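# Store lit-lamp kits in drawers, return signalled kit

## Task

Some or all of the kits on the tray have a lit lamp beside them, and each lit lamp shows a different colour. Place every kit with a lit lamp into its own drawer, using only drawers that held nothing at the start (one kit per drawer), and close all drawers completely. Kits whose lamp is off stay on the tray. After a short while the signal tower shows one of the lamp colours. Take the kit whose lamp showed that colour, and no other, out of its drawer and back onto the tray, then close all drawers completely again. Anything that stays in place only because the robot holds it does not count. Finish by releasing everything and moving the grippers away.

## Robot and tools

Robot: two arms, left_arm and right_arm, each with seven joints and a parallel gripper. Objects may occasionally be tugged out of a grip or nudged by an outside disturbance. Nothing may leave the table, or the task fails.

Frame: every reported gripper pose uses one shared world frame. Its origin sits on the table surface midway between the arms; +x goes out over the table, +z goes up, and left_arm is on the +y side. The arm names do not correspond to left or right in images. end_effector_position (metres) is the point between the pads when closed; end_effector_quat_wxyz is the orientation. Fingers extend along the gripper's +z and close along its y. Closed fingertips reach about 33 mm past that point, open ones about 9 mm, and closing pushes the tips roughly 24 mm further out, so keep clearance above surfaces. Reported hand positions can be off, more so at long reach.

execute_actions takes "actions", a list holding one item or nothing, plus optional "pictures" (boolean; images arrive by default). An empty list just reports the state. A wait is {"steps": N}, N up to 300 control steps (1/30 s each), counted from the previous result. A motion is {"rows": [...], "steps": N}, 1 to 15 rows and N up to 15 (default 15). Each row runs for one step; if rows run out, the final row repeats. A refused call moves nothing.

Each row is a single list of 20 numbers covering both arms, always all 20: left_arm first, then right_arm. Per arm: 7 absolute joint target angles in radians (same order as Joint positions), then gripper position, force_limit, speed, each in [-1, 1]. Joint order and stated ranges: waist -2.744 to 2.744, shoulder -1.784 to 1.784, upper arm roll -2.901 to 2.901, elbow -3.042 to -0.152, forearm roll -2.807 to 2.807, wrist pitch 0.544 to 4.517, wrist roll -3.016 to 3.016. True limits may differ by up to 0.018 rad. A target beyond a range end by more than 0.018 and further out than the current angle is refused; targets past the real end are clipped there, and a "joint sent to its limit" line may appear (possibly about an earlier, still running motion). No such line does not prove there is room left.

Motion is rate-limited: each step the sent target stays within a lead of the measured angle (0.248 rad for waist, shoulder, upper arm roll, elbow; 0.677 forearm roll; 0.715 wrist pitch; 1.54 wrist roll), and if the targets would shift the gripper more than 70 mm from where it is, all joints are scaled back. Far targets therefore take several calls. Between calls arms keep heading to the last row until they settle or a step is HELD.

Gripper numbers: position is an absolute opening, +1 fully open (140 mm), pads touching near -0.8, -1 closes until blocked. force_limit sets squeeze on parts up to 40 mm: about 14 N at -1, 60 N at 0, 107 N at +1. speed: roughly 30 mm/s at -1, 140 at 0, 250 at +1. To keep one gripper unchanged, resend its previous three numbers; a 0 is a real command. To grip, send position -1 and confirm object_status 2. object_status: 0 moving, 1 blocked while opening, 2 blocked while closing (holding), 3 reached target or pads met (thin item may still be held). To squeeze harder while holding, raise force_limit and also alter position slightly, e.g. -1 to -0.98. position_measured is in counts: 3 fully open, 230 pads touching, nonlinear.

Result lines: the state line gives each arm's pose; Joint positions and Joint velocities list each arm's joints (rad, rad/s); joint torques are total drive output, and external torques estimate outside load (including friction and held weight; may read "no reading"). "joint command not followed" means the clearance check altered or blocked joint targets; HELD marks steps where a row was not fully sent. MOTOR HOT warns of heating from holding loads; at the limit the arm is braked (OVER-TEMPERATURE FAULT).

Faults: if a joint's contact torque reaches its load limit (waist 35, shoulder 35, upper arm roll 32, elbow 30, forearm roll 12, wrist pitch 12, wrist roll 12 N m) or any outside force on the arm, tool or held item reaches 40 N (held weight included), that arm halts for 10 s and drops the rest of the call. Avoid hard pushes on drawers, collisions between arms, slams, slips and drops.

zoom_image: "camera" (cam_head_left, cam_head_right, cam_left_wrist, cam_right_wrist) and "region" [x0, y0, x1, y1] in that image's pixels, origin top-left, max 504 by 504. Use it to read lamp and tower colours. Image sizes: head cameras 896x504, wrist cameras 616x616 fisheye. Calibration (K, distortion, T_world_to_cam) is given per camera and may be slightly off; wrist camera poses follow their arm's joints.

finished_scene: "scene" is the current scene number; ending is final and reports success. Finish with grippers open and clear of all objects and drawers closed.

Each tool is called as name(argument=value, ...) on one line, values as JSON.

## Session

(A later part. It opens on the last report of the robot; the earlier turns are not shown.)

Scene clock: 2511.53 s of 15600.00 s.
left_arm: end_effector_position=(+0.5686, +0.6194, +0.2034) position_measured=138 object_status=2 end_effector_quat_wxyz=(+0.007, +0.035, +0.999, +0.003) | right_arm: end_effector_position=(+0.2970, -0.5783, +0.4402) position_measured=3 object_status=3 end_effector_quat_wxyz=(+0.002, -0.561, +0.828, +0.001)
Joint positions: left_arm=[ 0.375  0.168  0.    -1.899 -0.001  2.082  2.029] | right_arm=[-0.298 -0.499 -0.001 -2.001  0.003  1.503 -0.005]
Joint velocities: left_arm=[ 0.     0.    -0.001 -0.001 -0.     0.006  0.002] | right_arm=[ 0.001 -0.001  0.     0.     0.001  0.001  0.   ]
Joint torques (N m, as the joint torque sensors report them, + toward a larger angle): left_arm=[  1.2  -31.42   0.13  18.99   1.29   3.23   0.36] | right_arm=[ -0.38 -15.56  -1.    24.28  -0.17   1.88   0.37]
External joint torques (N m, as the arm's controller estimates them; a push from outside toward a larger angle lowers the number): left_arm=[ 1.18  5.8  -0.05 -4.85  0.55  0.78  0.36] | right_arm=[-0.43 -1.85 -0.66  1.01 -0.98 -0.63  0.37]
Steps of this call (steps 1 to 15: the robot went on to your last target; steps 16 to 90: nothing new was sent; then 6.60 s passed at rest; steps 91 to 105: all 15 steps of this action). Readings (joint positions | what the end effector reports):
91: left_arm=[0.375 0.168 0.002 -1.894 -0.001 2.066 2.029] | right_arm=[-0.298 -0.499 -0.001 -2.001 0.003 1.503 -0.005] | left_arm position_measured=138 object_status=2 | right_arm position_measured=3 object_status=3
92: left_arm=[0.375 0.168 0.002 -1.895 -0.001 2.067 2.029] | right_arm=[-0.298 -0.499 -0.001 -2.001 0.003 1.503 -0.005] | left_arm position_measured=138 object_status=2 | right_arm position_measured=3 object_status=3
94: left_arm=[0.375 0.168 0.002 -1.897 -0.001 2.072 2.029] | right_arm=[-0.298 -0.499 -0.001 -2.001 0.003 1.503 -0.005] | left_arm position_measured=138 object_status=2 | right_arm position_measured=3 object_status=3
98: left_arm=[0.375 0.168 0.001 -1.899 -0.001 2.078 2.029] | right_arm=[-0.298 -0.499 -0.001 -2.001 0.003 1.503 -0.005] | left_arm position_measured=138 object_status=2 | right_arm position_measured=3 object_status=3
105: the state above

execute_actions(actions=[{"rows":[[0.377,0.168,0,-1.894,0,2.07,2.035,0.25,0,-0.3,-0.3,-0.5,0,-2.0,0,1.5,0,1,0,0],[0.377,0.168,0,-1.894,0,2.07,2.035,0.25,0,-0.3,-0.3,-0.5,0,-2.0,0,1.5,0,1,0,0],[0.377,0.168,0,-1.894,0,2.07,2.035,0.25,0,-0.3,-0.3,-0.5,0,-2.0,0,1.5,0,1,0,0],[0.377,0.168,0,-1.894,0,2.07,2.035,0.25,0,-0.3,-0.3,-0.5,0,-2.0,0,1.5,0,1,0,0],[0.377,0.168,0,-1.894,0,2.07,2.035,0.25,0,-0.3,-0.3,-0.5,0,-2.0,0,1.5,0,1,0,0],[0.377,0.168,0,-1.894,0,2.07,2.035,0.25,0,-0.3,-0.3,-0.5,0,-2.0,0,1.5,0,1,0,0],[0.377,0.168,0,-1.894,0,2.07,2.035,0.25,0,-0.3,-0.3,-0.5,0,-2.0,0,1.5,0,1,0,0],[0.377,0.168,0,-1.894,0,2.06,2.035,0.25,0,-0.3,-0.3,-0.5,0,-2.0,0,1.5,0,1,0,0],[0.377,0.168,0,-1.894,0,2.04,2.035,0.25,0,-0.3,-0.3,-0.5,0,-2.0,0,1.5,0,1,0,0],[0.377,0.16,0,-1.878,0,2.015,2.035,0.25,0,-0.3,-0.3,-0.5,0,-2.0,0,1.5,0,1,0,0],[0.377,0.154,0,-1.862,0,1.99,2.035,0.25,0,-0.3,-0.3,-0.5,0,-2.0,0,1.5,0,1,0,0],[0.377,0.146,0,-1.846,0,1.965,2.035,0.25,0,-0.3,-0.3,-0.5,0,-2.0,0,1.5,0,1,0,0],[0.377,0.138,0,-1.83,0,1.94,2.035,0.25,0,-0.3,-0.3,-0.5,0,-2.0,0,1.5,0,1,0,0],[0.377,0.125,0,-1.815,0,1.92,2.035,0.25,0,-0.3,-0.3,-0.5,0,-2.0,0,1.5,0,1,0,0],[0.377,0.1,0,-1.8,0,1.9,2.035,0.25,0,-0.3,-0.3,-0.5,0,-2.0,0,1.5,0,1,0,0]],"steps":15}], pictures=false)

execute_actions(actions=[{"rows":[[0.377,0.1,0,-1.8,0,1.9,2.035,0,0,0,-0.3,-0.5,0,-2.0,0,1.5,0,1,0,0],[0.377,0.1,0,-1.8,0,1.9,2.035,0,0,0,-0.3,-0.5,0,-2.0,0,1.5,0,1,0,0],[0.377,0.1,0,-1.8,0,1.9,2.035,0,0,0,-0.3,-0.5,0,-2.0,0,1.5,0,1,0,0],[0.377,0.1,0,-1.8,0,1.9,2.035,0,0,0,-0.3,-0.5,0,-2.0,0,1.5,0,1,0,0],[0.45,-0.42,0,-2.35,0,1.93,2.4,0,0,0,-0.3,-0.5,0,-2.0,0,1.5,0,1,0,0]],"steps":15}], pictures=false)

execute_actions(actions=[{"rows":[[0.45,-0.42,0,-2.35,0,1.93,2.4,0,0,0,-0.3,-0.5,0,-2.0,0,1.5,0,1,0,0],[0.45,-0.42,0,-2.35,0,1.93,2.4,0,0,0,-0.3,-0.5,0,-2.0,0,1.5,0,1,0,0],[0.45,-0.42,0,-2.35,0,1.93,2.4,0,0,0,-0.3,-0.5,0,-2.0,0,1.5,0,1,0,0],[0.6,-0.5,0,-2.76,-0.735,2.5,2.81,0,0,0,-0.3,-0.5,0,-2.0,0,1.5,0,1,0,0]],"steps":15}], pictures=false)

execute_actions(actions=[{"steps":20}], pictures=false)

execute_actions(actions=[{"rows":[[0.555,-0.34,0,-2.68,-0.735,2.675,2.81,0,0,0,-0.3,-0.5,0,-2.0,0,1.5,0,1,0,0]],"steps":15}], pictures=false)

execute_actions(actions=[{"steps":15}])

Scene clock: 2542.40 s of 15600.00 s.
left_arm: end_effector_position=(+0.5655, +0.6179, +0.2385) position_measured=98 object_status=3 end_effector_quat_wxyz=(+0.001, +0.035, +0.999, +0.000) | right_arm: end_effector_position=(+0.2970, -0.5783, +0.4402) position_measured=3 object_status=3 end_effector_quat_wxyz=(+0.002, -0.561, +0.828, +0.001)
Joint positions: left_arm=[ 0.375  0.142 -0.    -1.838 -0.001  1.982  2.029] | right_arm=[-0.298 -0.499 -0.001 -2.001  0.003  1.503 -0.005]
Joint velocities: left_arm=[-0.    -0.383 -0.     0.385  0.001 -0.491  0.001] | right_arm=[-0.001 -0.    -0.001  0.001 -0.001  0.    -0.001]
Joint torques (N m, as the joint torque sensors report them, + toward a larger angle): left_arm=[  0.76 -43.23   0.69  27.39   1.16   2.24   0.4 ] | right_arm=[ -0.66 -15.44  -1.    23.88  -0.14   1.93   0.38]
External joint torques (N m, as the arm's controller estimates them; a push from outside toward a larger angle lowers the number): left_arm=[ 0.77 -0.67  0.54  0.47  0.31 -0.62  0.4 ] | right_arm=[-0.69 -1.89 -0.61  0.68 -0.95 -0.58  0.38]
Steps of this call (steps 1 to 15: the robot went on to your last target; steps 16 to 90: nothing new was sent; then 27.37 s passed at rest; steps 91 to 105: all 15 steps of this action). Readings (joint positions | what the end effector reports):
91: left_arm=[0.375 0.167 -0.000 -1.898 -0.001 2.081 2.029] | right_arm=[-0.298 -0.499 -0.001 -2.001 0.003 1.503 -0.005] | left_arm position_measured=138 object_status=0 | right_arm position_measured=3 object_status=3
92: left_arm=[0.375 0.167 -0.000 -1.897 -0.001 2.080 2.029] | right_arm=[-0.298 -0.499 -0.001 -2.001 0.003 1.503 -0.005] | left_arm position_measured=137 object_status=0 | right_arm position_measured=3 object_status=3
94: left_arm=[0.375 0.167 -0.000 -1.896 -0.001 2.078 2.029] | right_arm=[-0.298 -0.499 -0.001 -2.001 0.003 1.503 -0.005] | left_arm position_measured=121 object_status=0 | right_arm position_measured=3 object_status=3
98: left_arm=[0.375 0.167 -0.000 -1.895 -0.001 2.074 2.029] | right_arm=[-0.298 -0.499 -0.001 -2.001 0.003 1.503 -0.005] | left_arm position_measured=99 object_status=0 | right_arm position_measured=3 object_status=3
105: the state above

Scene clock: 2542.90 s of 15600.00 s.
left_arm: end_effector_position=(+0.3980, +0.5840, +0.2870) position_measured=129 object_status=3 end_effector_quat_wxyz=(+0.008, +0.115, +0.993, +0.005) | right_arm: end_effector_position=(+0.2970, -0.5783, +0.4402) position_measured=3 object_status=3 end_effector_quat_wxyz=(+0.002, -0.561, +0.828, +0.001)
Joint positions: left_arm=[ 0.447 -0.408  0.002 -2.323 -0.001  1.934  2.265] | right_arm=[-0.298 -0.499 -0.001 -2.001  0.003  1.503 -0.005]
Joint velocities: left_arm=[ 0.002 -0.216  0.001 -0.31  -0.001 -0.004  0.428] | right_arm=[ 0.002 -0.     0.001  0.    -0.001  0.    -0.001]
Joint torques (N m, as the joint torque sensors report them, + toward a larger angle): left_arm=[  1.33 -13.91  -1.32  23.04   1.16   2.18   0.61] | right_arm=[ -0.84 -15.54  -1.03  24.2   -0.2    1.86   0.35]
External joint torques (N m, as the arm's controller estimates them; a push from outside toward a larger angle lowers the number): left_arm=[ 1.56 -1.05 -0.56 -1.27  0.32 -0.49  0.62] | right_arm=[-0.89 -1.96 -0.67  1.   -1.01 -0.64  0.35]
Steps of this call (steps 1 to 15: all 15 steps of this action). Readings (joint positions | what the end effector reports):
1: left_arm=[0.375 0.129 -0.000 -1.826 -0.001 1.968 2.029] | right_arm=[-0.298 -0.499 -0.001 -2.001 0.003 1.503 -0.005] | left_arm position_measured=98 object_status=0 | right_arm position_measured=3 object_status=3
2: left_arm=[0.375 0.117 -0.000 -1.815 -0.001 1.957 2.029] | right_arm=[-0.298 -0.499 -0.001 -2.001 0.003 1.503 -0.005] | left_arm position_measured=104 object_status=0 | right_arm position_measured=3 object_status=3
4: left_arm=[0.375 0.100 -0.000 -1.802 -0.001 1.942 2.029] | right_arm=[-0.298 -0.499 -0.001 -2.001 0.003 1.503 -0.005] | left_arm position_measured=120 object_status=0 | right_arm position_measured=3 object_status=3
8: left_arm=[0.419 -0.115 -0.004 -2.038 -0.001 1.940 2.129] | right_arm=[-0.298 -0.499 -0.001 -2.001 0.003 1.503 -0.005] | left_arm position_measured=129 object_status=0 | right_arm position_measured=3 object_status=3
15: the state above

Scene clock: 2543.40 s of 15600.00 s.
left_arm: end_effector_position=(+0.4163, +0.5665, +0.1957) position_measured=129 object_status=3 end_effector_quat_wxyz=(+0.238, -0.014, +0.966, -0.100) | right_arm: end_effector_position=(+0.2970, -0.5783, +0.4402) position_measured=3 object_status=3 end_effector_quat_wxyz=(+0.002, -0.561, +0.828, +0.001)
Joint positions: left_arm=[ 0.597 -0.495  0.003 -2.758 -0.701  2.436  2.66 ] | right_arm=[-0.298 -0.499 -0.001 -2.001  0.003  1.503 -0.005]
Joint velocities: left_arm=[ 0.008 -0.044  0.001 -0.011 -0.265  0.364  0.475] | right_arm=[-0.001 -0.001 -0.     0.001 -0.001  0.    -0.001]
Joint torques (N m, as the joint torque sensors report them, + toward a larger angle): left_arm=[  0.46 -12.97  -2.24  20.46   0.09   2.91   0.57] | right_arm=[ -0.54 -15.31  -0.92  23.98  -0.15   1.87   0.43]
External joint torques (N m, as the arm's controller estimates them; a push from outside toward a larger angle lowers the number): left_arm=[ 0.72 -0.39 -1.47 -2.02 -0.66  0.85  0.6 ] | right_arm=[-0.58 -1.61 -0.55  0.71 -0.96 -0.63  0.43]
Steps of this call (steps 1 to 15: all 15 steps of this action). Readings (joint positions | what the end effector reports):
1: left_arm=[0.447 -0.413 0.002 -2.331 -0.001 1.933 2.278] | right_arm=[-0.298 -0.499 -0.001 -2.001 0.003 1.503 -0.005] | left_arm position_measured=129 object_status=3 | right_arm position_measured=3 object_status=3
2: left_arm=[0.447 -0.415 0.002 -2.337 -0.001 1.933 2.290] | right_arm=[-0.298 -0.499 -0.001 -2.001 0.003 1.503 -0.005] | left_arm position_measured=129 object_status=3 | right_arm position_measured=3 object_status=3
4: left_arm=[0.469 -0.432 -0.006 -2.379 -0.091 1.996 2.333] | right_arm=[-0.298 -0.499 -0.001 -2.001 0.003 1.503 -0.005] | left_arm position_measured=129 object_status=3 | right_arm position_measured=3 object_status=3
8: left_arm=[0.573 -0.490 0.001 -2.652 -0.512 2.267 2.495] | right_arm=[-0.298 -0.499 -0.001 -2.001 0.003 1.503 -0.005] | left_arm position_measured=129 object_status=3 | right_arm position_measured=3 object_status=3
15: the state above

Scene clock: 2544.07 s of 15600.00 s.
left_arm: end_effector_position=(+0.4245, +0.5829, +0.2041) position_measured=129 object_status=3 end_effector_quat_wxyz=(+0.263, +0.028, +0.962, -0.065) | right_arm: end_effector_position=(+0.2970, -0.5783, +0.4402) position_measured=3 object_status=3 end_effector_quat_wxyz=(+0.002, -0.561, +0.828, +0.001)
Joint positions: left_arm=[ 0.597 -0.498  0.003 -2.758 -0.732  2.495  2.787] | right_arm=[-0.298 -0.499 -0.001 -2.001  0.003  1.503 -0.005]
Joint velocities: left_arm=[-0.001  0.001  0.    -0.002 -0.002  0.007  0.053] | right_arm=[ 0.001 -0.001 -0.     0.001  0.     0.    -0.001]
Joint torques (N m, as the joint torque sensors report them, + toward a larger angle): left_arm=[  0.82 -14.26  -1.53  21.03   0.27   3.14   0.35] | right_arm=[ -0.58 -15.14  -0.54  23.89  -0.18   1.9    0.35]
External joint torques (N m, as the arm's controller estimates them; a push from outside toward a larger angle lowers the number): left_arm=[ 0.85 -1.46 -0.95 -1.41 -0.5   0.91  0.37] | right_arm=[-0.59 -1.56 -0.13  0.66 -0.98 -0.6   0.35]
Steps of this call (steps 1 to 20: the robot went on to your last target). Readings (joint positions | what the end effector reports):
1: left_arm=[0.597 -0.496 0.003 -2.758 -0.709 2.447 2.675] | right_arm=[-0.298 -0.499 -0.001 -2.001 0.003 1.503 -0.005] | left_arm position_measured=129 object_status=3 | right_arm position_measured=3 object_status=3
2: left_arm=[0.597 -0.497 0.003 -2.758 -0.714 2.456 2.688] | right_arm=[-0.298 -0.499 -0.001 -2.001 0.003 1.503 -0.005] | left_arm position_measured=129 object_status=3 | right_arm position_measured=3 object_status=3
4: left_arm=[0.597 -0.498 0.003 -2.758 -0.722 2.469 2.711] | right_arm=[-0.298 -0.499 -0.001 -2.001 0.003 1.503 -0.005] | left_arm position_measured=129 object_status=3 | right_arm position_measured=3 object_status=3
8: left_arm=[0.597 -0.498 0.003 -2.758 -0.729 2.484 2.744] | right_arm=[-0.298 -0.499 -0.001 -2.001 0.003 1.503 -0.005] | left_arm position_measured=129 object_status=3 | right_arm position_measured=3 object_status=3
20: the state above

Scene clock: 2544.57 s of 15600.00 s.
left_arm: end_effector_position=(+0.4565, +0.6241, +0.1894) position_measured=129 object_status=3 end_effector_quat_wxyz=(+0.261, +0.025, +0.965, -0.016) | right_arm: end_effector_position=(+0.2970, -0.5783, +0.4402) position_measured=3 object_status=3 end_effector_quat_wxyz=(+0.002, -0.561, +0.828, +0.001)
Joint positions: left_arm=[ 0.558 -0.342  0.001 -2.682 -0.733  2.662  2.8  ] | right_arm=[-0.298 -0.499 -0.001 -2.001  0.003  1.503 -0.005]
Joint velocities: left_arm=[-0.003  0.002 -0.002  0.002  0.     0.054  0.011] | right_arm=[ 0.    -0.     0.     0.001  0.001  0.     0.   ]
Joint torques (N m, as the joint torque sensors report them, + toward a larger angle): left_arm=[ -2.81 -15.43  -1.3   22.45   0.77   3.33   0.46] | right_arm=[ -0.66 -15.2   -1.12  23.82  -0.19   1.83   0.41]
External joint torques (N m, as the arm's controller estimates them; a push from outside toward a larger angle lowers the number): left_arm=[-2.7   1.9  -0.69  0.85 -0.22  0.92  0.47] | right_arm=[-0.67 -1.73 -0.72  0.68 -1.   -0.66  0.41]
Steps of this call (steps 1 to 15: all 15 steps of this action). Readings (joint positions | what the end effector reports):
1: left_arm=[0.588 -0.467 0.004 -2.738 -0.733 2.523 2.789] | right_arm=[-0.298 -0.499 -0.001 -2.001 0.003 1.503 -0.005] | left_arm position_measured=129 object_status=3 | right_arm position_measured=3 object_status=3
2: left_arm=[0.578 -0.424 0.003 -2.715 -0.733 2.551 2.790] | right_arm=[-0.298 -0.499 -0.001 -2.001 0.003 1.503 -0.005] | left_arm position_measured=129 object_status=3 | right_arm position_measured=3 object_status=3
4: left_arm=[0.566 -0.372 0.002 -2.696 -0.733 2.590 2.793] | right_arm=[-0.298 -0.499 -0.001 -2.001 0.003 1.503 -0.005] | left_arm position_measured=129 object_status=3 | right_arm position_measured=3 object_status=3
8: left_arm=[0.559 -0.344 0.001 -2.686 -0.733 2.634 2.797] | right_arm=[-0.298 -0.499 -0.001 -2.001 0.003 1.503 -0.005] | left_arm position_measured=129 object_status=3 | right_arm position_measured=3 object_status=3
15: the state above

Scene clock: 2545.07 s of 15600.00 s.
left_arm: end_effector_position=(+0.4571, +0.6266, +0.1904) position_measured=129 object_status=3 end_effector_quat_wxyz=(+0.263, +0.025, +0.964, -0.011) | right_arm: end_effector_position=(+0.2970, -0.5783, +0.4402) position_measured=3 object_status=3 end_effector_quat_wxyz=(+0.002, -0.561, +0.828, +0.001)
Joint positions: left_arm=[ 0.558 -0.342  0.001 -2.681 -0.733  2.67   2.803] | right_arm=[-0.298 -0.499 -0.001 -2.001  0.003  1.503 -0.005]
Joint velocities: left_arm=[-0.001 -0.     0.     0.     0.001  0.003  0.001] | right_arm=[ 0.    -0.     0.002 -0.     0.001  0.001  0.001]
Joint torques (N m, as the joint torque sensors report them, + toward a larger angle): left_arm=[ -2.33 -15.91  -0.65  22.76   0.67   3.35   0.47] | right_arm=[ -0.83 -14.95  -0.59  23.77  -0.16   1.89   0.38]
External joint torques (N m, as the arm's controller estimates them; a push from outside toward a larger angle lowers the number): left_arm=[-2.32  1.67 -0.13  0.94 -0.33  0.86  0.48] | right_arm=[-0.9  -1.44 -0.27  0.59 -0.97 -0.61  0.38]
Steps of this call (steps 1 to 15: the robot went on to your last target). Readings (joint positions | what the end effector reports):
1: left_arm=[0.558 -0.342 0.001 -2.682 -0.733 2.663 2.800] | right_arm=[-0.298 -0.499 -0.001 -2.001 0.003 1.503 -0.005] | left_arm position_measured=129 object_status=3 | right_arm position_measured=3 object_status=3
2: left_arm=[0.558 -0.342 0.001 -2.681 -0.733 2.665 2.801] | right_arm=[-0.298 -0.499 -0.001 -2.001 0.003 1.503 -0.005] | left_arm position_measured=129 object_status=3 | right_arm position_measured=3 object_status=3
4: left_arm=[0.558 -0.342 0.001 -2.681 -0.733 2.667 2.801] | right_arm=[-0.298 -0.499 -0.001 -2.001 0.003 1.503 -0.005] | left_arm position_measured=129 object_status=3 | right_arm position_measured=3 object_status=3
8: left_arm=[0.558 -0.342 0.001 -2.681 -0.733 2.669 2.802] | right_arm=[-0.298 -0.499 -0.001 -2.001 0.003 1.503 -0.005] | left_arm position_measured=129 object_status=3 | right_arm position_measured=3 object_status=3
15: the state above
All arms were judged still, so your last target was given up. Only a new action makes them travel on or press farther. Fingers that are still opening or closing keep moving.
camera_calibration (this result's frames):
cam_left_wrist: T_world_to_cam=[[0.218561, 0.975538, 0.0235876, -0.707452], [0.555653, -0.144287, 0.818798, -0.306357], [0.802172, -0.165851, -0.573597, 0.0370294], [0, 0, 0, 1]] pos_world=[0.295146, 0.652084, 0.288772]
cam_right_wrist: T_world_to_cam=[[-0.92821, 0.371741, 0.015313, 0.481066], [0.347491, 0.851482, 0.39272, 0.207671], [0.132952, 0.369848, -0.91953, 0.755384], [0, 0, 0, 1]] pos_world=[0.273937, -0.635038, 0.605675]

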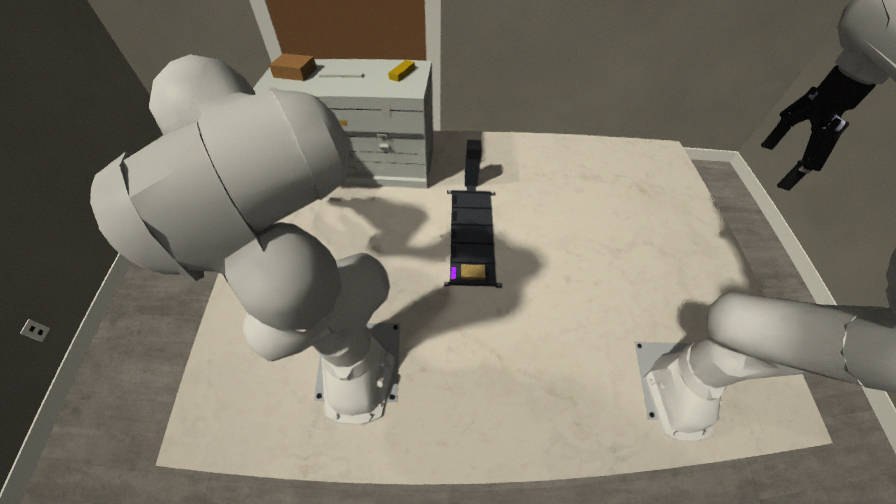

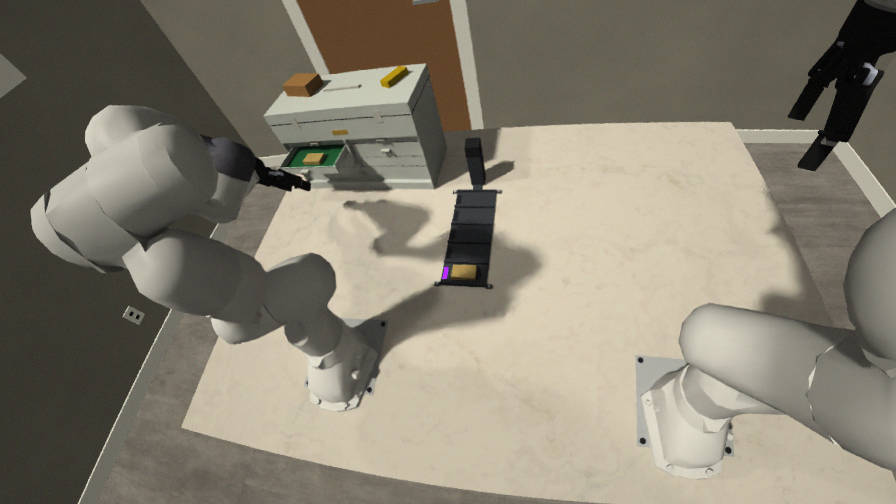

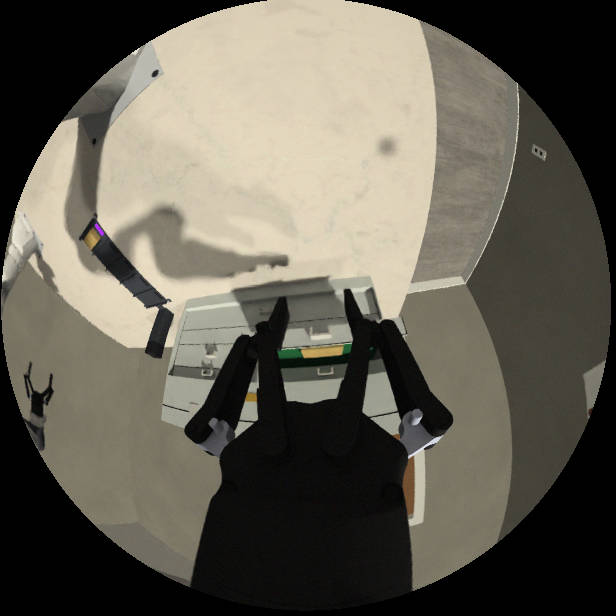

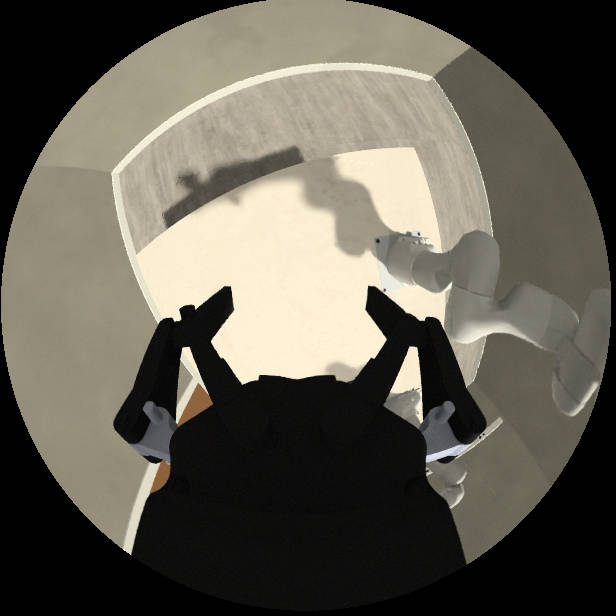

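execute_actions(actions=[{"rows":[[0.527,-0.292,0,-2.64,-0.723,2.7,2.77,0,0,0,-0.3,-0.5,0,-2.0,0,1.5,0,1,0,0],[0.527,-0.292,0,-2.64,-0.723,2.7,2.77,0,0,0,-0.3,-0.5,0,-2.0,0,1.5,0,1,0,0],[0.527,-0.292,0,-2.64,-0.723,2.7,2.77,0,0,0,-0.3,-0.5,0,-2.0,0,1.5,0,1,0,0],[0.501,-0.244,0,-2.599,-0.712,2.715,2.75,0,0,0,-0.3,-0.5,0,-2.0,0,1.5,0,1,0,0]],"steps":15}], pictures=false)

execute_actions(actions=[{"rows":[[0.501,-0.244,0,-2.599,-0.712,2.715,2.75,-1,0.3,0,-0.3,-0.5,0,-2.0,0,1.5,0,1,0,0]],"steps":14}], pictures=false)

execute_actions(actions=[{"rows":[[0.49,-0.222,0,-2.578,-0.708,2.718,2.735,-1,0.3,0,-0.3,-0.5,0,-2.0,0,1.5,0,1,0,0],[0.49,-0.222,0,-2.578,-0.708,2.718,2.735,-1,0.3,0,-0.3,-0.5,0,-2.0,0,1.5,0,1,0,0],[0.49,-0.222,0,-2.578,-0.708,2.718,2.735,-1,0.3,0,-0.3,-0.5,0,-2.0,0,1.5,0,1,0,0],[0.479,-0.2,0,-2.558,-0.703,2.723,2.72,-1,0.3,0,-0.3,-0.5,0,-2.0,0,1.5,0,1,0,0],[0.479,-0.2,0,-2.558,-0.703,2.723,2.72,-1,0.3,0,-0.3,-0.5,0,-2.0,0,1.5,0,1,0,0],[0.479,-0.2,0,-2.558,-0.703,2.723,2.72,-1,0.3,0,-0.3,-0.5,0,-2.0,0,1.5,0,1,0,0],[0.463,-0.1675,0,-2.526,-0.693,2.73,2.695,-1,0.3,0,-0.3,-0.5,0,-2.0,0,1.5,0,1,0,0],[0.463,-0.1675,0,-2.526,-0.693,2.73,2.695,-1,0.3,0,-0.3,-0.5,0,-2.0,0,1.5,0,1,0,0],[0.463,-0.1675,0,-2.526,-0.693,2.73,2.695,-1,0.3,0,-0.3,-0.5,0,-2.0,0,1.5,0,1,0,0],[0.448,-0.1345,0,-2.492,-0.682,2.736,2.67,-1,0.3,0,-0.3,-0.5,0,-2.0,0,1.5,0,1,0,0],[0.448,-0.1345,0,-2.492,-0.682,2.736,2.67,-1,0.3,0,-0.3,-0.5,0,-2.0,0,1.5,0,1,0,0],[0.448,-0.1345,0,-2.492,-0.682,2.736,2.67,-1,0.3,0,-0.3,-0.5,0,-2.0,0,1.5,0,1,0,0],[0.4335,-0.1015,0,-2.4575,-0.671,2.741,2.645,-1,0.3,0,-0.3,-0.5,0,-2.0,0,1.5,0,1,0,0]],"steps":15}], pictures=false)

execute_actions(actions=[{"rows":[[0.421,-0.069,0,-2.421,-0.658,2.744,2.62,-1,0.3,0,-0.3,-0.5,0,-2.0,0,1.5,0,1,0,0],[0.421,-0.069,0,-2.421,-0.658,2.744,2.62,-1,0.3,0,-0.3,-0.5,0,-2.0,0,1.5,0,1,0,0],[0.421,-0.069,0,-2.421,-0.658,2.744,2.62,-1,0.3,0,-0.3,-0.5,0,-2.0,0,1.5,0,1,0,0],[0.409,-0.036,0,-2.385,-0.645,2.746,2.595,-1,0.3,0,-0.3,-0.5,0,-2.0,0,1.5,0,1,0,0],[0.409,-0.036,0,-2.385,-0.645,2.746,2.595,-1,0.3,0,-0.3,-0.5,0,-2.0,0,1.5,0,1,0,0],[0.409,-0.036,0,-2.385,-0.645,2.746,2.595,-1,0.3,0,-0.3,-0.5,0,-2.0,0,1.5,0,1,0,0],[0.399,-0.01,0,-2.355,-0.634,2.747,2.578,-1,0.3,0,-0.3,-0.5,0,-2.0,0,1.5,0,1,0,0],[0.399,-0.01,0,-2.355,-0.634,2.747,2.578,-1,0.3,0,-0.3,-0.5,0,-2.0,0,1.5,0,1,0,0],[0.399,-0.01,0,-2.355,-0.634,2.747,2.578,-1,0.3,0,-0.3,-0.5,0,-2.0,0,1.5,0,1,0,0],[0.393,0.01,0,-2.332,-0.626,2.747,2.568,-1,0.3,0,-0.3,-0.5,0,-2.0,0,1.5,0,1,0,0],[0.393,0.01,0,-2.332,-0.626,2.747,2.568,-1,0.3,0,-0.3,-0.5,0,-2.0,0,1.5,0,1,0,0],[0.393,0.01,0,-2.332,-0.626,2.747,2.568,-1,0.3,0,-0.3,-0.5,0,-2.0,0,1.5,0,1,0,0],[0.389,0.025,0,-2.315,-0.62,2.747,2.562,-1,0.3,0,-0.3,-0.5,0,-2.0,0,1.5,0,1,0,0]],"steps":15}], pictures=false)

execute_actions(actions=[{"rows":[[0.387,0.032,0,-2.307,-0.618,2.747,2.56,-1,0.3,0,-0.3,-0.5,0,-2.0,0,1.5,0,1,0,0],[0.387,0.032,0,-2.307,-0.618,2.747,2.56,-1,0.3,0,-0.3,-0.5,0,-2.0,0,1.5,0,1,0,0],[0.387,0.032,0,-2.307,-0.618,2.747,2.56,-1,0.3,0,-0.3,-0.5,0,-2.0,0,1.5,0,1,0,0],[0.385,0.039,0,-2.299,-0.616,2.747,2.558,-1,0.3,0,-0.3,-0.5,0,-2.0,0,1.5,0,1,0,0]],"steps":15}])

Scene clock: 2592.13 s of 15600.00 s.
left_arm: end_effector_position=(+0.4924, +0.6252, +0.1879) position_measured=129 object_status=3 end_effector_quat_wxyz=(+0.260, +0.036, +0.965, -0.007) | right_arm: end_effector_position=(+0.2970, -0.5783, +0.4402) position_measured=3 object_status=3 end_effector_quat_wxyz=(+0.002, -0.561, +0.828, +0.001)
Joint positions: left_arm=[ 0.504 -0.246  0.    -2.601 -0.715  2.708  2.767] | right_arm=[-0.298 -0.499 -0.001 -2.001  0.003  1.503 -0.005]
Joint velocities: left_arm=[ 0.001  0.002 -0.001  0.005  0.004  0.017 -0.036] | right_arm=[ 0.     0.    -0.001  0.002 -0.001 -0.    -0.   ]
Joint torques (N m, as the joint torque sensors report them, + toward a larger angle): left_arm=[ -1.99 -19.08  -1.07  23.09   1.9    3.2   -0.25] | right_arm=[ -0.93 -15.17  -0.96  24.02  -0.16   1.88   0.38]
External joint torques (N m, as the arm's controller estimates them; a push from outside toward a larger angle lowers the number): left_arm=[-2.01  1.68 -0.7   1.5   0.87  0.65 -0.24] | right_arm=[-0.8  -1.58 -0.37  0.8  -0.95 -0.62  0.38]
Steps of this call (steps 1 to 90: nothing new was sent; then 43.57 s passed at rest; steps 91 to 105: all 15 steps of this action). Readings (joint positions | what the end effector reports):
91: left_arm=[0.552 -0.332 0.003 -2.672 -0.732 2.675 2.801] | right_arm=[-0.298 -0.499 -0.001 -2.001 0.003 1.503 -0.005] | left_arm position_measured=129 object_status=3 | right_arm position_measured=3 object_status=3
92: left_arm=[0.545 -0.319 0.003 -2.661 -0.730 2.679 2.798] | right_arm=[-0.298 -0.499 -0.001 -2.001 0.003 1.503 -0.005] | left_arm position_measured=129 object_status=3 | right_arm position_measured=3 object_status=3
94: left_arm=[0.530 -0.293 0.003 -2.639 -0.726 2.687 2.792] | right_arm=[-0.298 -0.499 -0.001 -2.001 0.003 1.503 -0.005] | left_arm position_measured=129 object_status=3 | right_arm position_measured=3 object_status=3
98: left_arm=[0.507 -0.253 0.000 -2.607 -0.718 2.700 2.780] | right_arm=[-0.298 -0.499 -0.001 -2.001 0.003 1.503 -0.005] | left_arm position_measured=129 object_status=3 | right_arm position_measured=3 object_status=3
105: the state above

Scene clock: 2592.60 s of 15600.00 s.
left_arm: end_effector_position=(+0.4927, +0.6260, +0.1883) position_measured=226 object_status=0 end_effector_quat_wxyz=(+0.260, +0.032, +0.965, -0.007) | right_arm: end_effector_position=(+0.2970, -0.5783, +0.4402) position_measured=3 object_status=3 end_effector_quat_wxyz=(+0.002, -0.561, +0.828, +0.001)
Joint positions: left_arm=[ 0.504 -0.246  0.    -2.6   -0.715  2.711  2.759] | right_arm=[-0.298 -0.499 -0.001 -2.001  0.003  1.503 -0.005]
Joint velocities: left_arm=[ 0.002 -0.001  0.     0.001  0.     0.001 -0.009] | right_arm=[ 0.001  0.001  0.002 -0.001  0.001  0.     0.   ]
Joint torques (N m, as the joint torque sensors report them, + toward a larger angle): left_arm=[ -1.85 -19.61  -0.28  22.22   1.95   3.35  -0.34] | right_arm=[ -0.72 -15.48  -0.83  23.83  -0.21   1.9    0.39]
External joint torques (N m, as the arm's controller estimates them; a push from outside toward a larger angle lowers the number): left_arm=[-1.89  1.23  0.07  0.54  0.91  0.77 -0.33] | right_arm=[-0.72 -2.04 -0.43  0.7  -1.02 -0.59  0.39]
Steps of this call (steps 1 to 14: all 14 steps of this action). Readings (joint positions | what the end effector reports):
1: left_arm=[0.504 -0.246 0.000 -2.601 -0.715 2.709 2.766] | right_arm=[-0.298 -0.499 -0.001 -2.001 0.003 1.503 -0.005] | left_arm position_measured=129 object_status=0 | right_arm position_measured=3 object_status=3
2: left_arm=[0.504 -0.246 0.000 -2.601 -0.715 2.709 2.765] | right_arm=[-0.298 -0.499 -0.001 -2.001 0.003 1.503 -0.005] | left_arm position_measured=135 object_status=0 | right_arm position_measured=3 object_status=3
4: left_arm=[0.504 -0.246 0.000 -2.601 -0.715 2.710 2.764] | right_arm=[-0.298 -0.499 -0.001 -2.001 0.003 1.503 -0.005] | left_arm position_measured=150 object_status=0 | right_arm position_measured=3 object_status=3
8: left_arm=[0.504 -0.246 0.000 -2.601 -0.715 2.710 2.761] | right_arm=[-0.298 -0.499 -0.001 -2.001 0.003 1.503 -0.005] | left_arm position_measured=181 object_status=0 | right_arm position_measured=3 object_status=3
14: the state above

Scene clock: 2593.10 s of 15600.00 s.
left_arm: end_effector_position=(+0.5424, +0.6207, +0.1844) position_measured=234 object_status=3 end_effector_quat_wxyz=(+0.256, +0.044, +0.966, -0.008) | right_arm: end_effector_position=(+0.2970, -0.5783, +0.4402) position_measured=3 object_status=3 end_effector_quat_wxyz=(+0.002, -0.561, +0.828, +0.001)
Joint positions: left_arm=[ 0.443 -0.116  0.002 -2.475 -0.681  2.729  2.7  ] | right_arm=[-0.298 -0.499 -0.001 -2.001  0.003  1.503 -0.005]
Joint velocities: left_arm=[-0.107  0.201 -0.009  0.206  0.072  0.044 -0.16 ] | right_arm=[-0.001 -0.    -0.    -0.001 -0.002 -0.     0.001]
Joint torques (N m, as the joint torque sensors report them, + toward a larger angle): left_arm=[ -1.52 -26.39  -0.43  21.35   1.74   3.61  -0.39] | right_arm=[ -0.95 -15.16  -1.04  24.17  -0.18   1.91   0.36]
External joint torques (N m, as the arm's controller estimates them; a push from outside toward a larger angle lowers the number): left_arm=[-3.29  1.34 -1.99  0.9   0.86  0.9  -0.37] | right_arm=[-0.95 -1.55 -0.61  0.96 -0.98 -0.59  0.36]
Steps of this call (steps 1 to 15: all 15 steps of this action). Readings (joint positions | what the end effector reports):
1: left_arm=[0.502 -0.241 0.001 -2.596 -0.714 2.711 2.757] | right_arm=[-0.298 -0.499 -0.001 -2.001 0.003 1.503 -0.005] | left_arm position_measured=233 object_status=0 | right_arm position_measured=3 object_status=3
2: left_arm=[0.499 -0.235 0.001 -2.590 -0.713 2.712 2.756] | right_arm=[-0.298 -0.499 -0.001 -2.001 0.003 1.503 -0.005] | left_arm position_measured=234 object_status=0 | right_arm position_measured=3 object_status=3
4: left_arm=[0.493 -0.224 0.001 -2.579 -0.711 2.713 2.752] | right_arm=[-0.298 -0.499 -0.001 -2.001 0.003 1.503 -0.005] | left_arm position_measured=234 object_status=0 | right_arm position_measured=3 object_status=3
8: left_arm=[0.477 -0.189 0.002 -2.548 -0.703 2.718 2.738] | right_arm=[-0.298 -0.499 -0.001 -2.001 0.003 1.503 -0.005] | left_arm position_measured=234 object_status=3 | right_arm position_measured=3 object_status=3
15: the state above

Scene clock: 2593.60 s of 15600.00 s.
left_arm: end_effector_position=(+0.5981, +0.6180, +0.1840) position_measured=234 object_status=3 end_effector_quat_wxyz=(+0.255, +0.044, +0.966, -0.007) | right_arm: end_effector_position=(+0.2970, -0.5783, +0.4402) position_measured=3 object_status=3 end_effector_quat_wxyz=(+0.002, -0.561, +0.828, +0.001)
Joint positions: left_arm=[ 0.394  0.018  0.001 -2.327 -0.628  2.74   2.606] | right_arm=[-0.298 -0.499 -0.001 -2.001  0.003  1.503 -0.005]
Joint velocities: left_arm=[-0.036  0.097  0.     0.116  0.052  0.006 -0.122] | right_arm=[ 0.     0.001 -0.     0.002 -0.001  0.001 -0.001]
Joint torques (N m, as the joint torque sensors report them, + toward a larger angle): left_arm=[ -1.63 -29.47  -0.3   23.35   1.9    3.81  -0.31] | right_arm=[ -0.64 -15.41  -0.94  23.93  -0.2    1.85   0.42]
External joint torques (N m, as the arm's controller estimates them; a push from outside toward a larger angle lowers the number): left_arm=[-2.5   2.26 -1.24  1.83  0.92  1.01 -0.3 ] | right_arm=[-0.67 -1.79 -0.54  0.64 -1.01 -0.67  0.42]
Steps of this call (steps 1 to 15: all 15 steps of this action). Readings (joint positions | what the end effector reports):
1: left_arm=[0.439 -0.103 0.002 -2.462 -0.677 2.730 2.692] | right_arm=[-0.298 -0.499 -0.001 -2.001 0.003 1.503 -0.005] | left_arm position_measured=234 object_status=3 | right_arm position_measured=3 object_status=3
2: left_arm=[0.434 -0.091 0.002 -2.449 -0.673 2.731 2.685] | right_arm=[-0.298 -0.499 -0.001 -2.001 0.003 1.503 -0.005] | left_arm position_measured=234 object_status=3 | right_arm position_measured=3 object_status=3
4: left_arm=[0.426 -0.071 0.002 -2.426 -0.665 2.733 2.671] | right_arm=[-0.298 -0.499 -0.001 -2.001 0.003 1.503 -0.005] | left_arm position_measured=234 object_status=3 | right_arm position_measured=3 object_status=3
8: left_arm=[0.410 -0.029 0.002 -2.380 -0.649 2.737 2.643] | right_arm=[-0.298 -0.499 -0.001 -2.001 0.003 1.503 -0.005] | left_arm position_measured=234 object_status=3 | right_arm position_measured=3 object_status=3
15: the state above

Scene clock: 2594.10 s of 15600.00 s.
left_arm: end_effector_position=(+0.6064, +0.6178, +0.1838) position_measured=234 object_status=3 end_effector_quat_wxyz=(+0.255, +0.035, +0.966, -0.010) | right_arm: end_effector_position=(+0.2970, -0.5783, +0.4402) position_measured=3 object_status=3 end_effector_quat_wxyz=(+0.002, -0.561, +0.828, +0.001)
Joint positions: left_arm=[ 0.388  0.038  0.001 -2.303 -0.619  2.74   2.573] | right_arm=[-0.298 -0.499 -0.001 -2.001  0.003  1.503 -0.005]
Joint velocities: left_arm=[-0.001  0.001 -0.     0.002  0.002  0.    -0.028] | right_arm=[-0.     0.001 -0.002  0.     0.     0.    -0.001]
Joint torques (N m, as the joint torque sensors report them, + toward a larger angle): left_arm=[ -2.6  -30.18  -0.52  24.33   2.01   3.94  -0.18] | right_arm=[ -0.75 -15.26  -0.45  24.09  -0.24   1.85   0.37]
External joint torques (N m, as the arm's controller estimates them; a push from outside toward a larger angle lowers the number): left_arm=[-2.44  0.85 -0.43  2.36  0.94  1.2  -0.17] | right_arm=[-0.68 -1.88  0.07  0.99 -1.04 -0.65  0.37]
Steps of this call (steps 1 to 15: all 15 steps of this action). Readings (joint positions | what the end effector reports):
1: left_arm=[0.393 0.022 0.001 -2.322 -0.627 2.740 2.602] | right_arm=[-0.298 -0.499 -0.001 -2.001 0.003 1.503 -0.005] | left_arm position_measured=234 object_status=3 | right_arm position_measured=3 object_status=3
2: left_arm=[0.392 0.025 0.001 -2.318 -0.625 2.740 2.598] | right_arm=[-0.298 -0.499 -0.001 -2.001 0.003 1.503 -0.005] | left_arm position_measured=234 object_status=3 | right_arm position_measured=3 object_status=3
4: left_arm=[0.390 0.030 0.001 -2.312 -0.623 2.740 2.592] | right_arm=[-0.298 -0.499 -0.001 -2.001 0.003 1.503 -0.005] | left_arm position_measured=234 object_status=3 | right_arm position_measured=3 object_status=3
8: left_arm=[0.388 0.037 0.001 -2.304 -0.620 2.740 2.582] | right_arm=[-0.298 -0.499 -0.001 -2.001 0.003 1.503 -0.005] | left_arm position_measured=234 object_status=3 | right_arm position_measured=3 object_status=3
15: the state above
camera_calibration (this result's frames):
cam_left_wrist: T_world_to_cam=[[0.237492, 0.970942, 0.0294978, -0.741087], [0.565014, -0.162776, 0.808865, -0.377627], [0.790162, -0.175432, -0.587254, -0.0722721], [0, 0, 0, 1]] pos_world=[0.446473, 0.645405, 0.284868]
cam_right_wrist: T_world_to_cam=[[-0.92821, 0.371742, 0.0153113, 0.481067], [0.347491, 0.851482, 0.392719, 0.207672], [0.132953, 0.369847, -0.919531, 0.755384], [0, 0, 0, 1]] pos_world=[0.273937, -0.635037, 0.605676]

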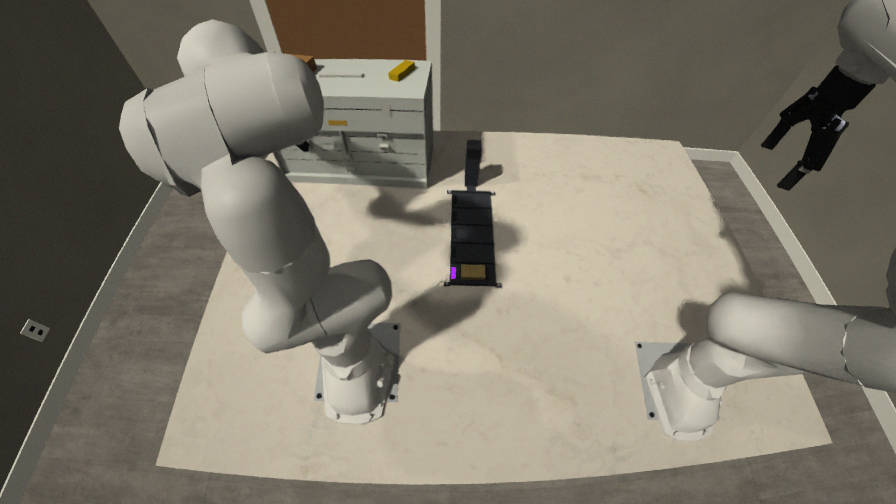

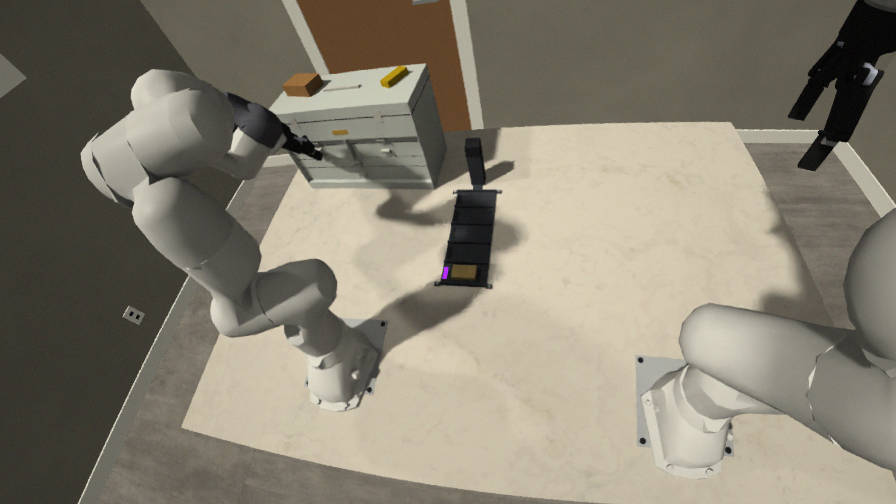

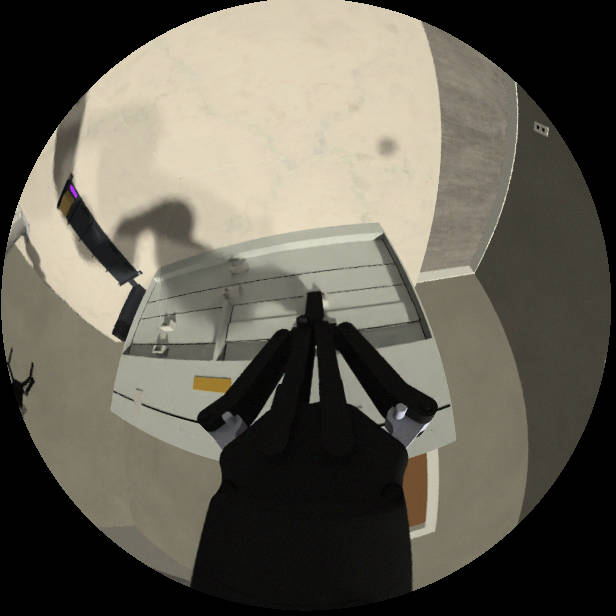

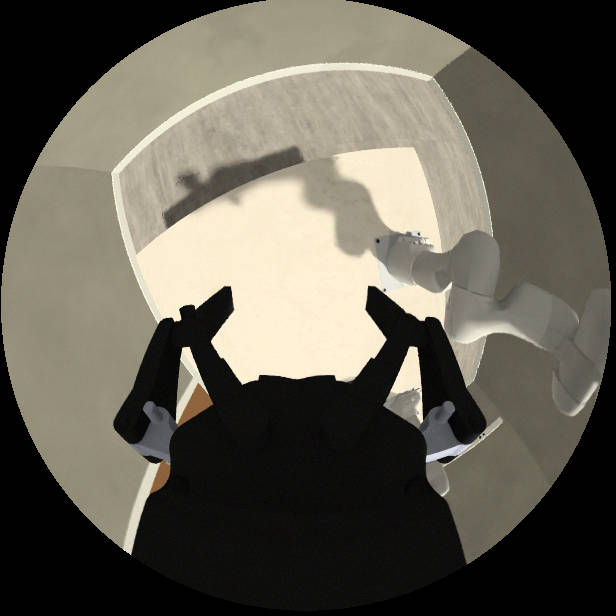

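execute_actions(actions=[{"rows":[[0.383,0.044,0,-2.29,-0.614,2.75,2.556,-1,0.3,0,-0.3,-0.5,0,-2.0,0,1.5,0,1,0,0],[0.383,0.044,0,-2.29,-0.614,2.75,2.556,-1,0.3,0,-0.3,-0.5,0,-2.0,0,1.5,0,1,0,0],[0.383,0.044,0,-2.29,-0.614,2.75,2.556,-1,0.3,0,-0.3,-0.5,0,-2.0,0,1.5,0,1,0,0],[0.381,0.049,0,-2.283,-0.612,2.75,2.554,-1,0.3,0,-0.3,-0.5,0,-2.0,0,1.5,0,1,0,0]],"steps":15}], pictures=false)

Scene clock: 2604.33 s of 15600.00 s.
left_arm: end_effector_position=(+0.6100, +0.6183, +0.1825) position_measured=234 object_status=3 end_effector_quat_wxyz=(+0.254, +0.033, +0.966, -0.010) | right_arm: end_effector_position=(+0.2970, -0.5783, +0.4402) position_measured=3 object_status=3 end_effector_quat_wxyz=(+0.002, -0.561, +0.828, +0.001)
Joint positions: left_arm=[ 0.386  0.05   0.001 -2.292 -0.614  2.74   2.562] | right_arm=[-0.298 -0.499 -0.001 -2.001  0.003  1.503 -0.005]
Joint velocities: left_arm=[ 0.     0.    -0.     0.001  0.001  0.001 -0.002] | right_arm=[ 0.001  0.001  0.    -0.     0.     0.     0.001]
Joint torques (N m, as the joint torque sensors report them, + toward a larger angle): left_arm=[ -3.08 -31.04  -0.79  25.9    1.65   4.42  -0.31] | right_arm=[ -0.71 -15.49  -0.94  24.21  -0.13   1.86   0.38]
External joint torques (N m, as the arm's controller estimates them; a push from outside toward a larger angle lowers the number): left_arm=[-3.04  0.33 -0.83  3.99  0.6   1.67 -0.3 ] | right_arm=[-0.71 -2.03 -0.53  1.08 -0.94 -0.64  0.38]
Steps of this call (steps 1 to 15: the robot went on to your last target; steps 16 to 90: nothing new was sent; then 6.73 s passed at rest; steps 91 to 105: all 15 steps of this action). Readings (joint positions | what the end effector reports):
91: left_arm=[0.387 0.040 0.001 -2.301 -0.618 2.740 2.565] | right_arm=[-0.298 -0.499 -0.001 -2.001 0.003 1.503 -0.005] | left_arm position_measured=234 object_status=3 | right_arm position_measured=3 object_status=3
92: left_arm=[0.387 0.041 0.001 -2.299 -0.618 2.740 2.565] | right_arm=[-0.298 -0.499 -0.001 -2.001 0.003 1.503 -0.005] | left_arm position_measured=234 object_status=3 | right_arm position_measured=3 object_status=3
94: left_arm=[0.386 0.044 0.001 -2.296 -0.617 2.740 2.564] | right_arm=[-0.298 -0.499 -0.001 -2.001 0.003 1.503 -0.005] | left_arm position_measured=234 object_status=3 | right_arm position_measured=3 object_status=3
98: left_arm=[0.386 0.049 0.001 -2.292 -0.615 2.740 2.563] | right_arm=[-0.298 -0.499 -0.001 -2.001 0.003 1.503 -0.005] | left_arm position_measured=234 object_status=3 | right_arm position_measured=3 object_status=3
105: the state above

execute_actions(actions=[{"rows":[[0.409,-0.036,0,-2.385,-0.645,2.746,2.6,-1,0.3,0,-0.3,-0.5,0,-2.0,0,1.5,0,1,0,0],[0.409,-0.036,0,-2.385,-0.645,2.746,2.6,-1,0.3,0,-0.3,-0.5,0,-2.0,0,1.5,0,1,0,0],[0.409,-0.036,0,-2.385,-0.645,2.746,2.6,-1,0.3,0,-0.3,-0.5,0,-2.0,0,1.5,0,1,0,0],[0.409,-0.036,0,-2.385,-0.645,2.746,2.6,-1,0.3,0,-0.3,-0.5,0,-2.0,0,1.5,0,1,0,0],[0.4385,-0.1015,0,-2.4575,-0.673,2.737,2.665,0,0,0.3,-0.3,-0.5,0,-2.0,0,1.5,0,1,0,0]],"steps":15}], pictures=false)

execute_actions(actions=[{"steps":15}])

zoom_image(camera="cam_left_wrist", region=[200, 200, 450, 400])

Scene clock: 2614.57 s of 15600.00 s.
left_arm: end_effector_position=(+0.5513, +0.6226, +0.1867) position_measured=141 object_status=0 end_effector_quat_wxyz=(+0.257, +0.019, +0.966, -0.010) | right_arm: end_effector_position=(+0.2970, -0.5783, +0.4402) position_measured=3 object_status=3 end_effector_quat_wxyz=(+0.002, -0.561, +0.828, +0.001)
Joint positions: left_arm=[ 0.436 -0.099  0.    -2.455 -0.669  2.741  2.632] | right_arm=[-0.298 -0.499 -0.001 -2.001  0.003  1.503 -0.005]
Joint velocities: left_arm=[-0.    -0.004 -0.    -0.012 -0.015 -0.002  0.085] | right_arm=[-0.     0.001  0.001 -0.001  0.001 -0.001  0.001]
Joint torques (N m, as the joint torque sensors report them, + toward a larger angle): left_arm=[  0.49 -26.96   0.03  20.25   0.49   2.15   0.46] | right_arm=[ -0.45 -15.01  -0.64  24.32  -0.2    1.87   0.33]
External joint torques (N m, as the arm's controller estimates them; a push from outside toward a larger angle lowers the number): left_arm=[ 0.57 -0.92  0.27 -1.57 -0.59 -0.53  0.47] | right_arm=[-0.43 -1.58 -0.2   1.2  -1.01 -0.63  0.33]
Steps of this call (steps 1 to 15: the robot went on to your last target; steps 16 to 90: nothing new was sent; then 6.73 s passed at rest; steps 91 to 105: all 15 steps of this action). Readings (joint positions | what the end effector reports):
91: left_arm=[0.389 0.032 -0.001 -2.315 -0.619 2.741 2.564] | right_arm=[-0.298 -0.499 -0.001 -2.001 0.003 1.503 -0.005] | left_arm position_measured=234 object_status=3 | right_arm position_measured=3 object_status=3
92: left_arm=[0.394 0.010 -0.001 -2.340 -0.625 2.741 2.567] | right_arm=[-0.298 -0.499 -0.001 -2.001 0.003 1.503 -0.005] | left_arm position_measured=234 object_status=3 | right_arm position_measured=3 object_status=3
94: left_arm=[0.402 -0.017 -0.001 -2.366 -0.633 2.741 2.572] | right_arm=[-0.298 -0.499 -0.001 -2.001 0.003 1.503 -0.005] | left_arm position_measured=234 object_status=3 | right_arm position_measured=3 object_status=3
98: left_arm=[0.430 -0.085 -0.000 -2.438 -0.658 2.741 2.602] | right_arm=[-0.298 -0.499 -0.001 -2.001 0.003 1.503 -0.005] | left_arm position_measured=207 object_status=0 | right_arm position_measured=3 object_status=3
105: the state above

Scene clock: 2615.07 s of 15600.00 s.
left_arm: end_effector_position=(+0.5510, +0.6225, +0.1866) position_measured=129 object_status=3 end_effector_quat_wxyz=(+0.257, +0.029, +0.966, -0.007) | right_arm: end_effector_position=(+0.2970, -0.5783, +0.4402) position_measured=3 object_status=3 end_effector_quat_wxyz=(+0.002, -0.561, +0.828, +0.001)
Joint positions: left_arm=[ 0.436 -0.099  0.    -2.456 -0.67   2.741  2.653] | right_arm=[-0.298 -0.499 -0.001 -2.001  0.003  1.503 -0.005]
Joint velocities: left_arm=[-0.001 -0.002 -0.    -0.     0.001 -0.     0.015] | right_arm=[ 0.    -0.001  0.001 -0.001 -0.001  0.     0.   ]
Joint torques (N m, as the joint torque sensors report them, + toward a larger angle): left_arm=[  0.99 -26.86  -0.36  19.81   0.64   2.15   0.56] | right_arm=[ -0.53 -15.44  -1.1   24.37  -0.21   1.86   0.4 ]
External joint torques (N m, as the arm's controller estimates them; a push from outside toward a larger angle lowers the number): left_arm=[ 1.04 -0.79 -0.14 -1.9  -0.43 -0.52  0.57] | right_arm=[-0.52 -1.94 -0.66  1.21 -1.01 -0.64  0.4 ]
Steps of this call (steps 1 to 15: the robot went on to your last target). Readings (joint positions | what the end effector reports):
1: left_arm=[0.436 -0.099 0.000 -2.455 -0.669 2.741 2.635] | right_arm=[-0.298 -0.499 -0.001 -2.001 0.003 1.503 -0.005] | left_arm position_measured=132 object_status=0 | right_arm position_measured=3 object_status=3
2: left_arm=[0.436 -0.099 0.000 -2.456 -0.669 2.741 2.637] | right_arm=[-0.298 -0.499 -0.001 -2.001 0.003 1.503 -0.005] | left_arm position_measured=129 object_status=0 | right_arm position_measured=3 object_status=3
4: left_arm=[0.436 -0.099 0.000 -2.456 -0.670 2.741 2.642] | right_arm=[-0.298 -0.499 -0.001 -2.001 0.003 1.503 -0.005] | left_arm position_measured=129 object_status=0 | right_arm position_measured=3 object_status=3
8: left_arm=[0.436 -0.099 0.000 -2.456 -0.670 2.741 2.647] | right_arm=[-0.298 -0.499 -0.001 -2.001 0.003 1.503 -0.005] | left_arm position_measured=129 object_status=3 | right_arm position_measured=3 object_status=3
15: the state above
camera_calibration (this result's frames):
cam_left_wrist: T_world_to_cam=[[0.224071, 0.974075, 0.0311578, -0.727398], [0.56361, -0.155599, 0.811254, -0.351993], [0.79507, -0.164218, -0.583863, -0.0363646], [0, 0, 0, 1]] pos_world=[0.390288, 0.647798, 0.286988]
cam_right_wrist: T_world_to_cam=[[-0.92821, 0.371742, 0.0153082, 0.481068], [0.347491, 0.851484, 0.392716, 0.207674], [0.132954, 0.369842, -0.919532, 0.755384], [0, 0, 0, 1]] pos_world=[0.273936, -0.635037, 0.605679]

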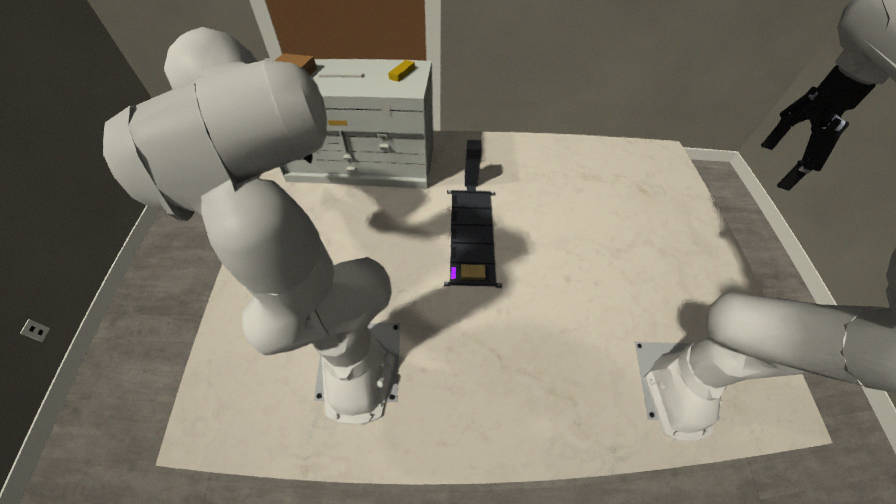

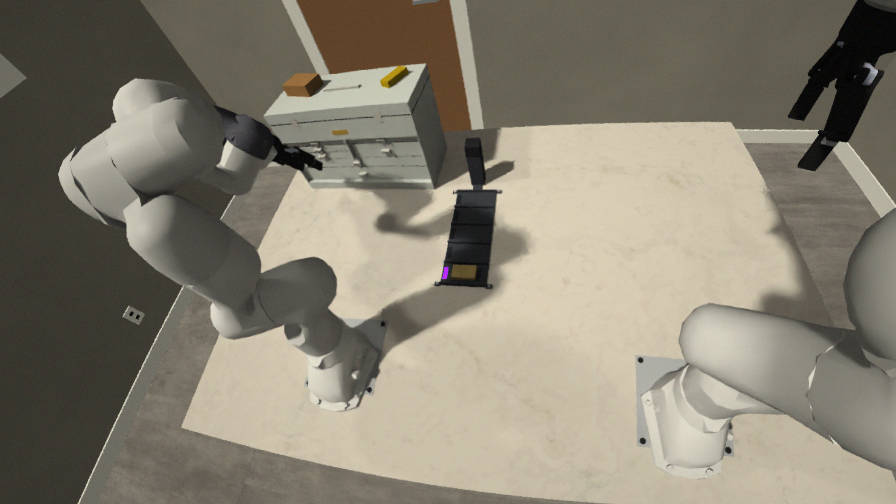

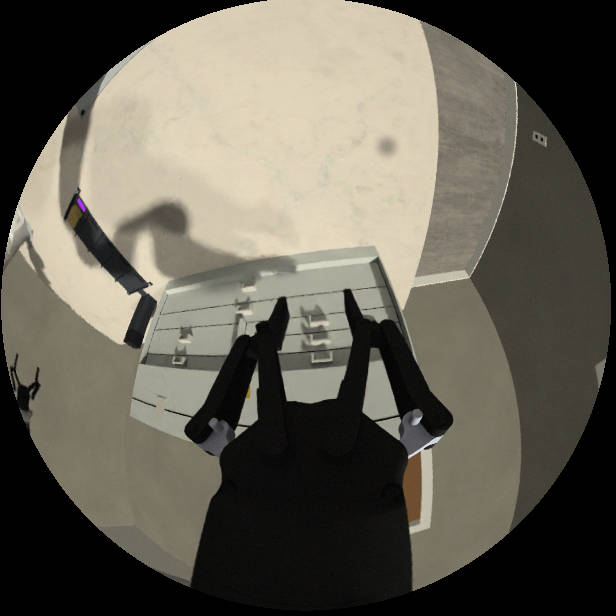

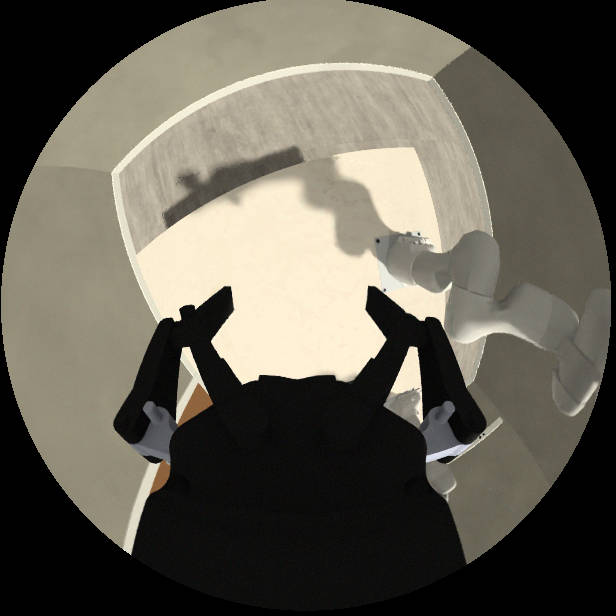

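Region (200, 200, 450, 400) of cam_left_wrist's 616x616 image, scaled by 2.016, with more detail than that image has; it fills the top 403 rows of this view, and the rest is white.

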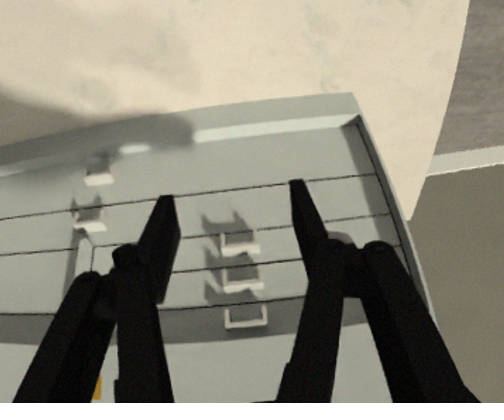

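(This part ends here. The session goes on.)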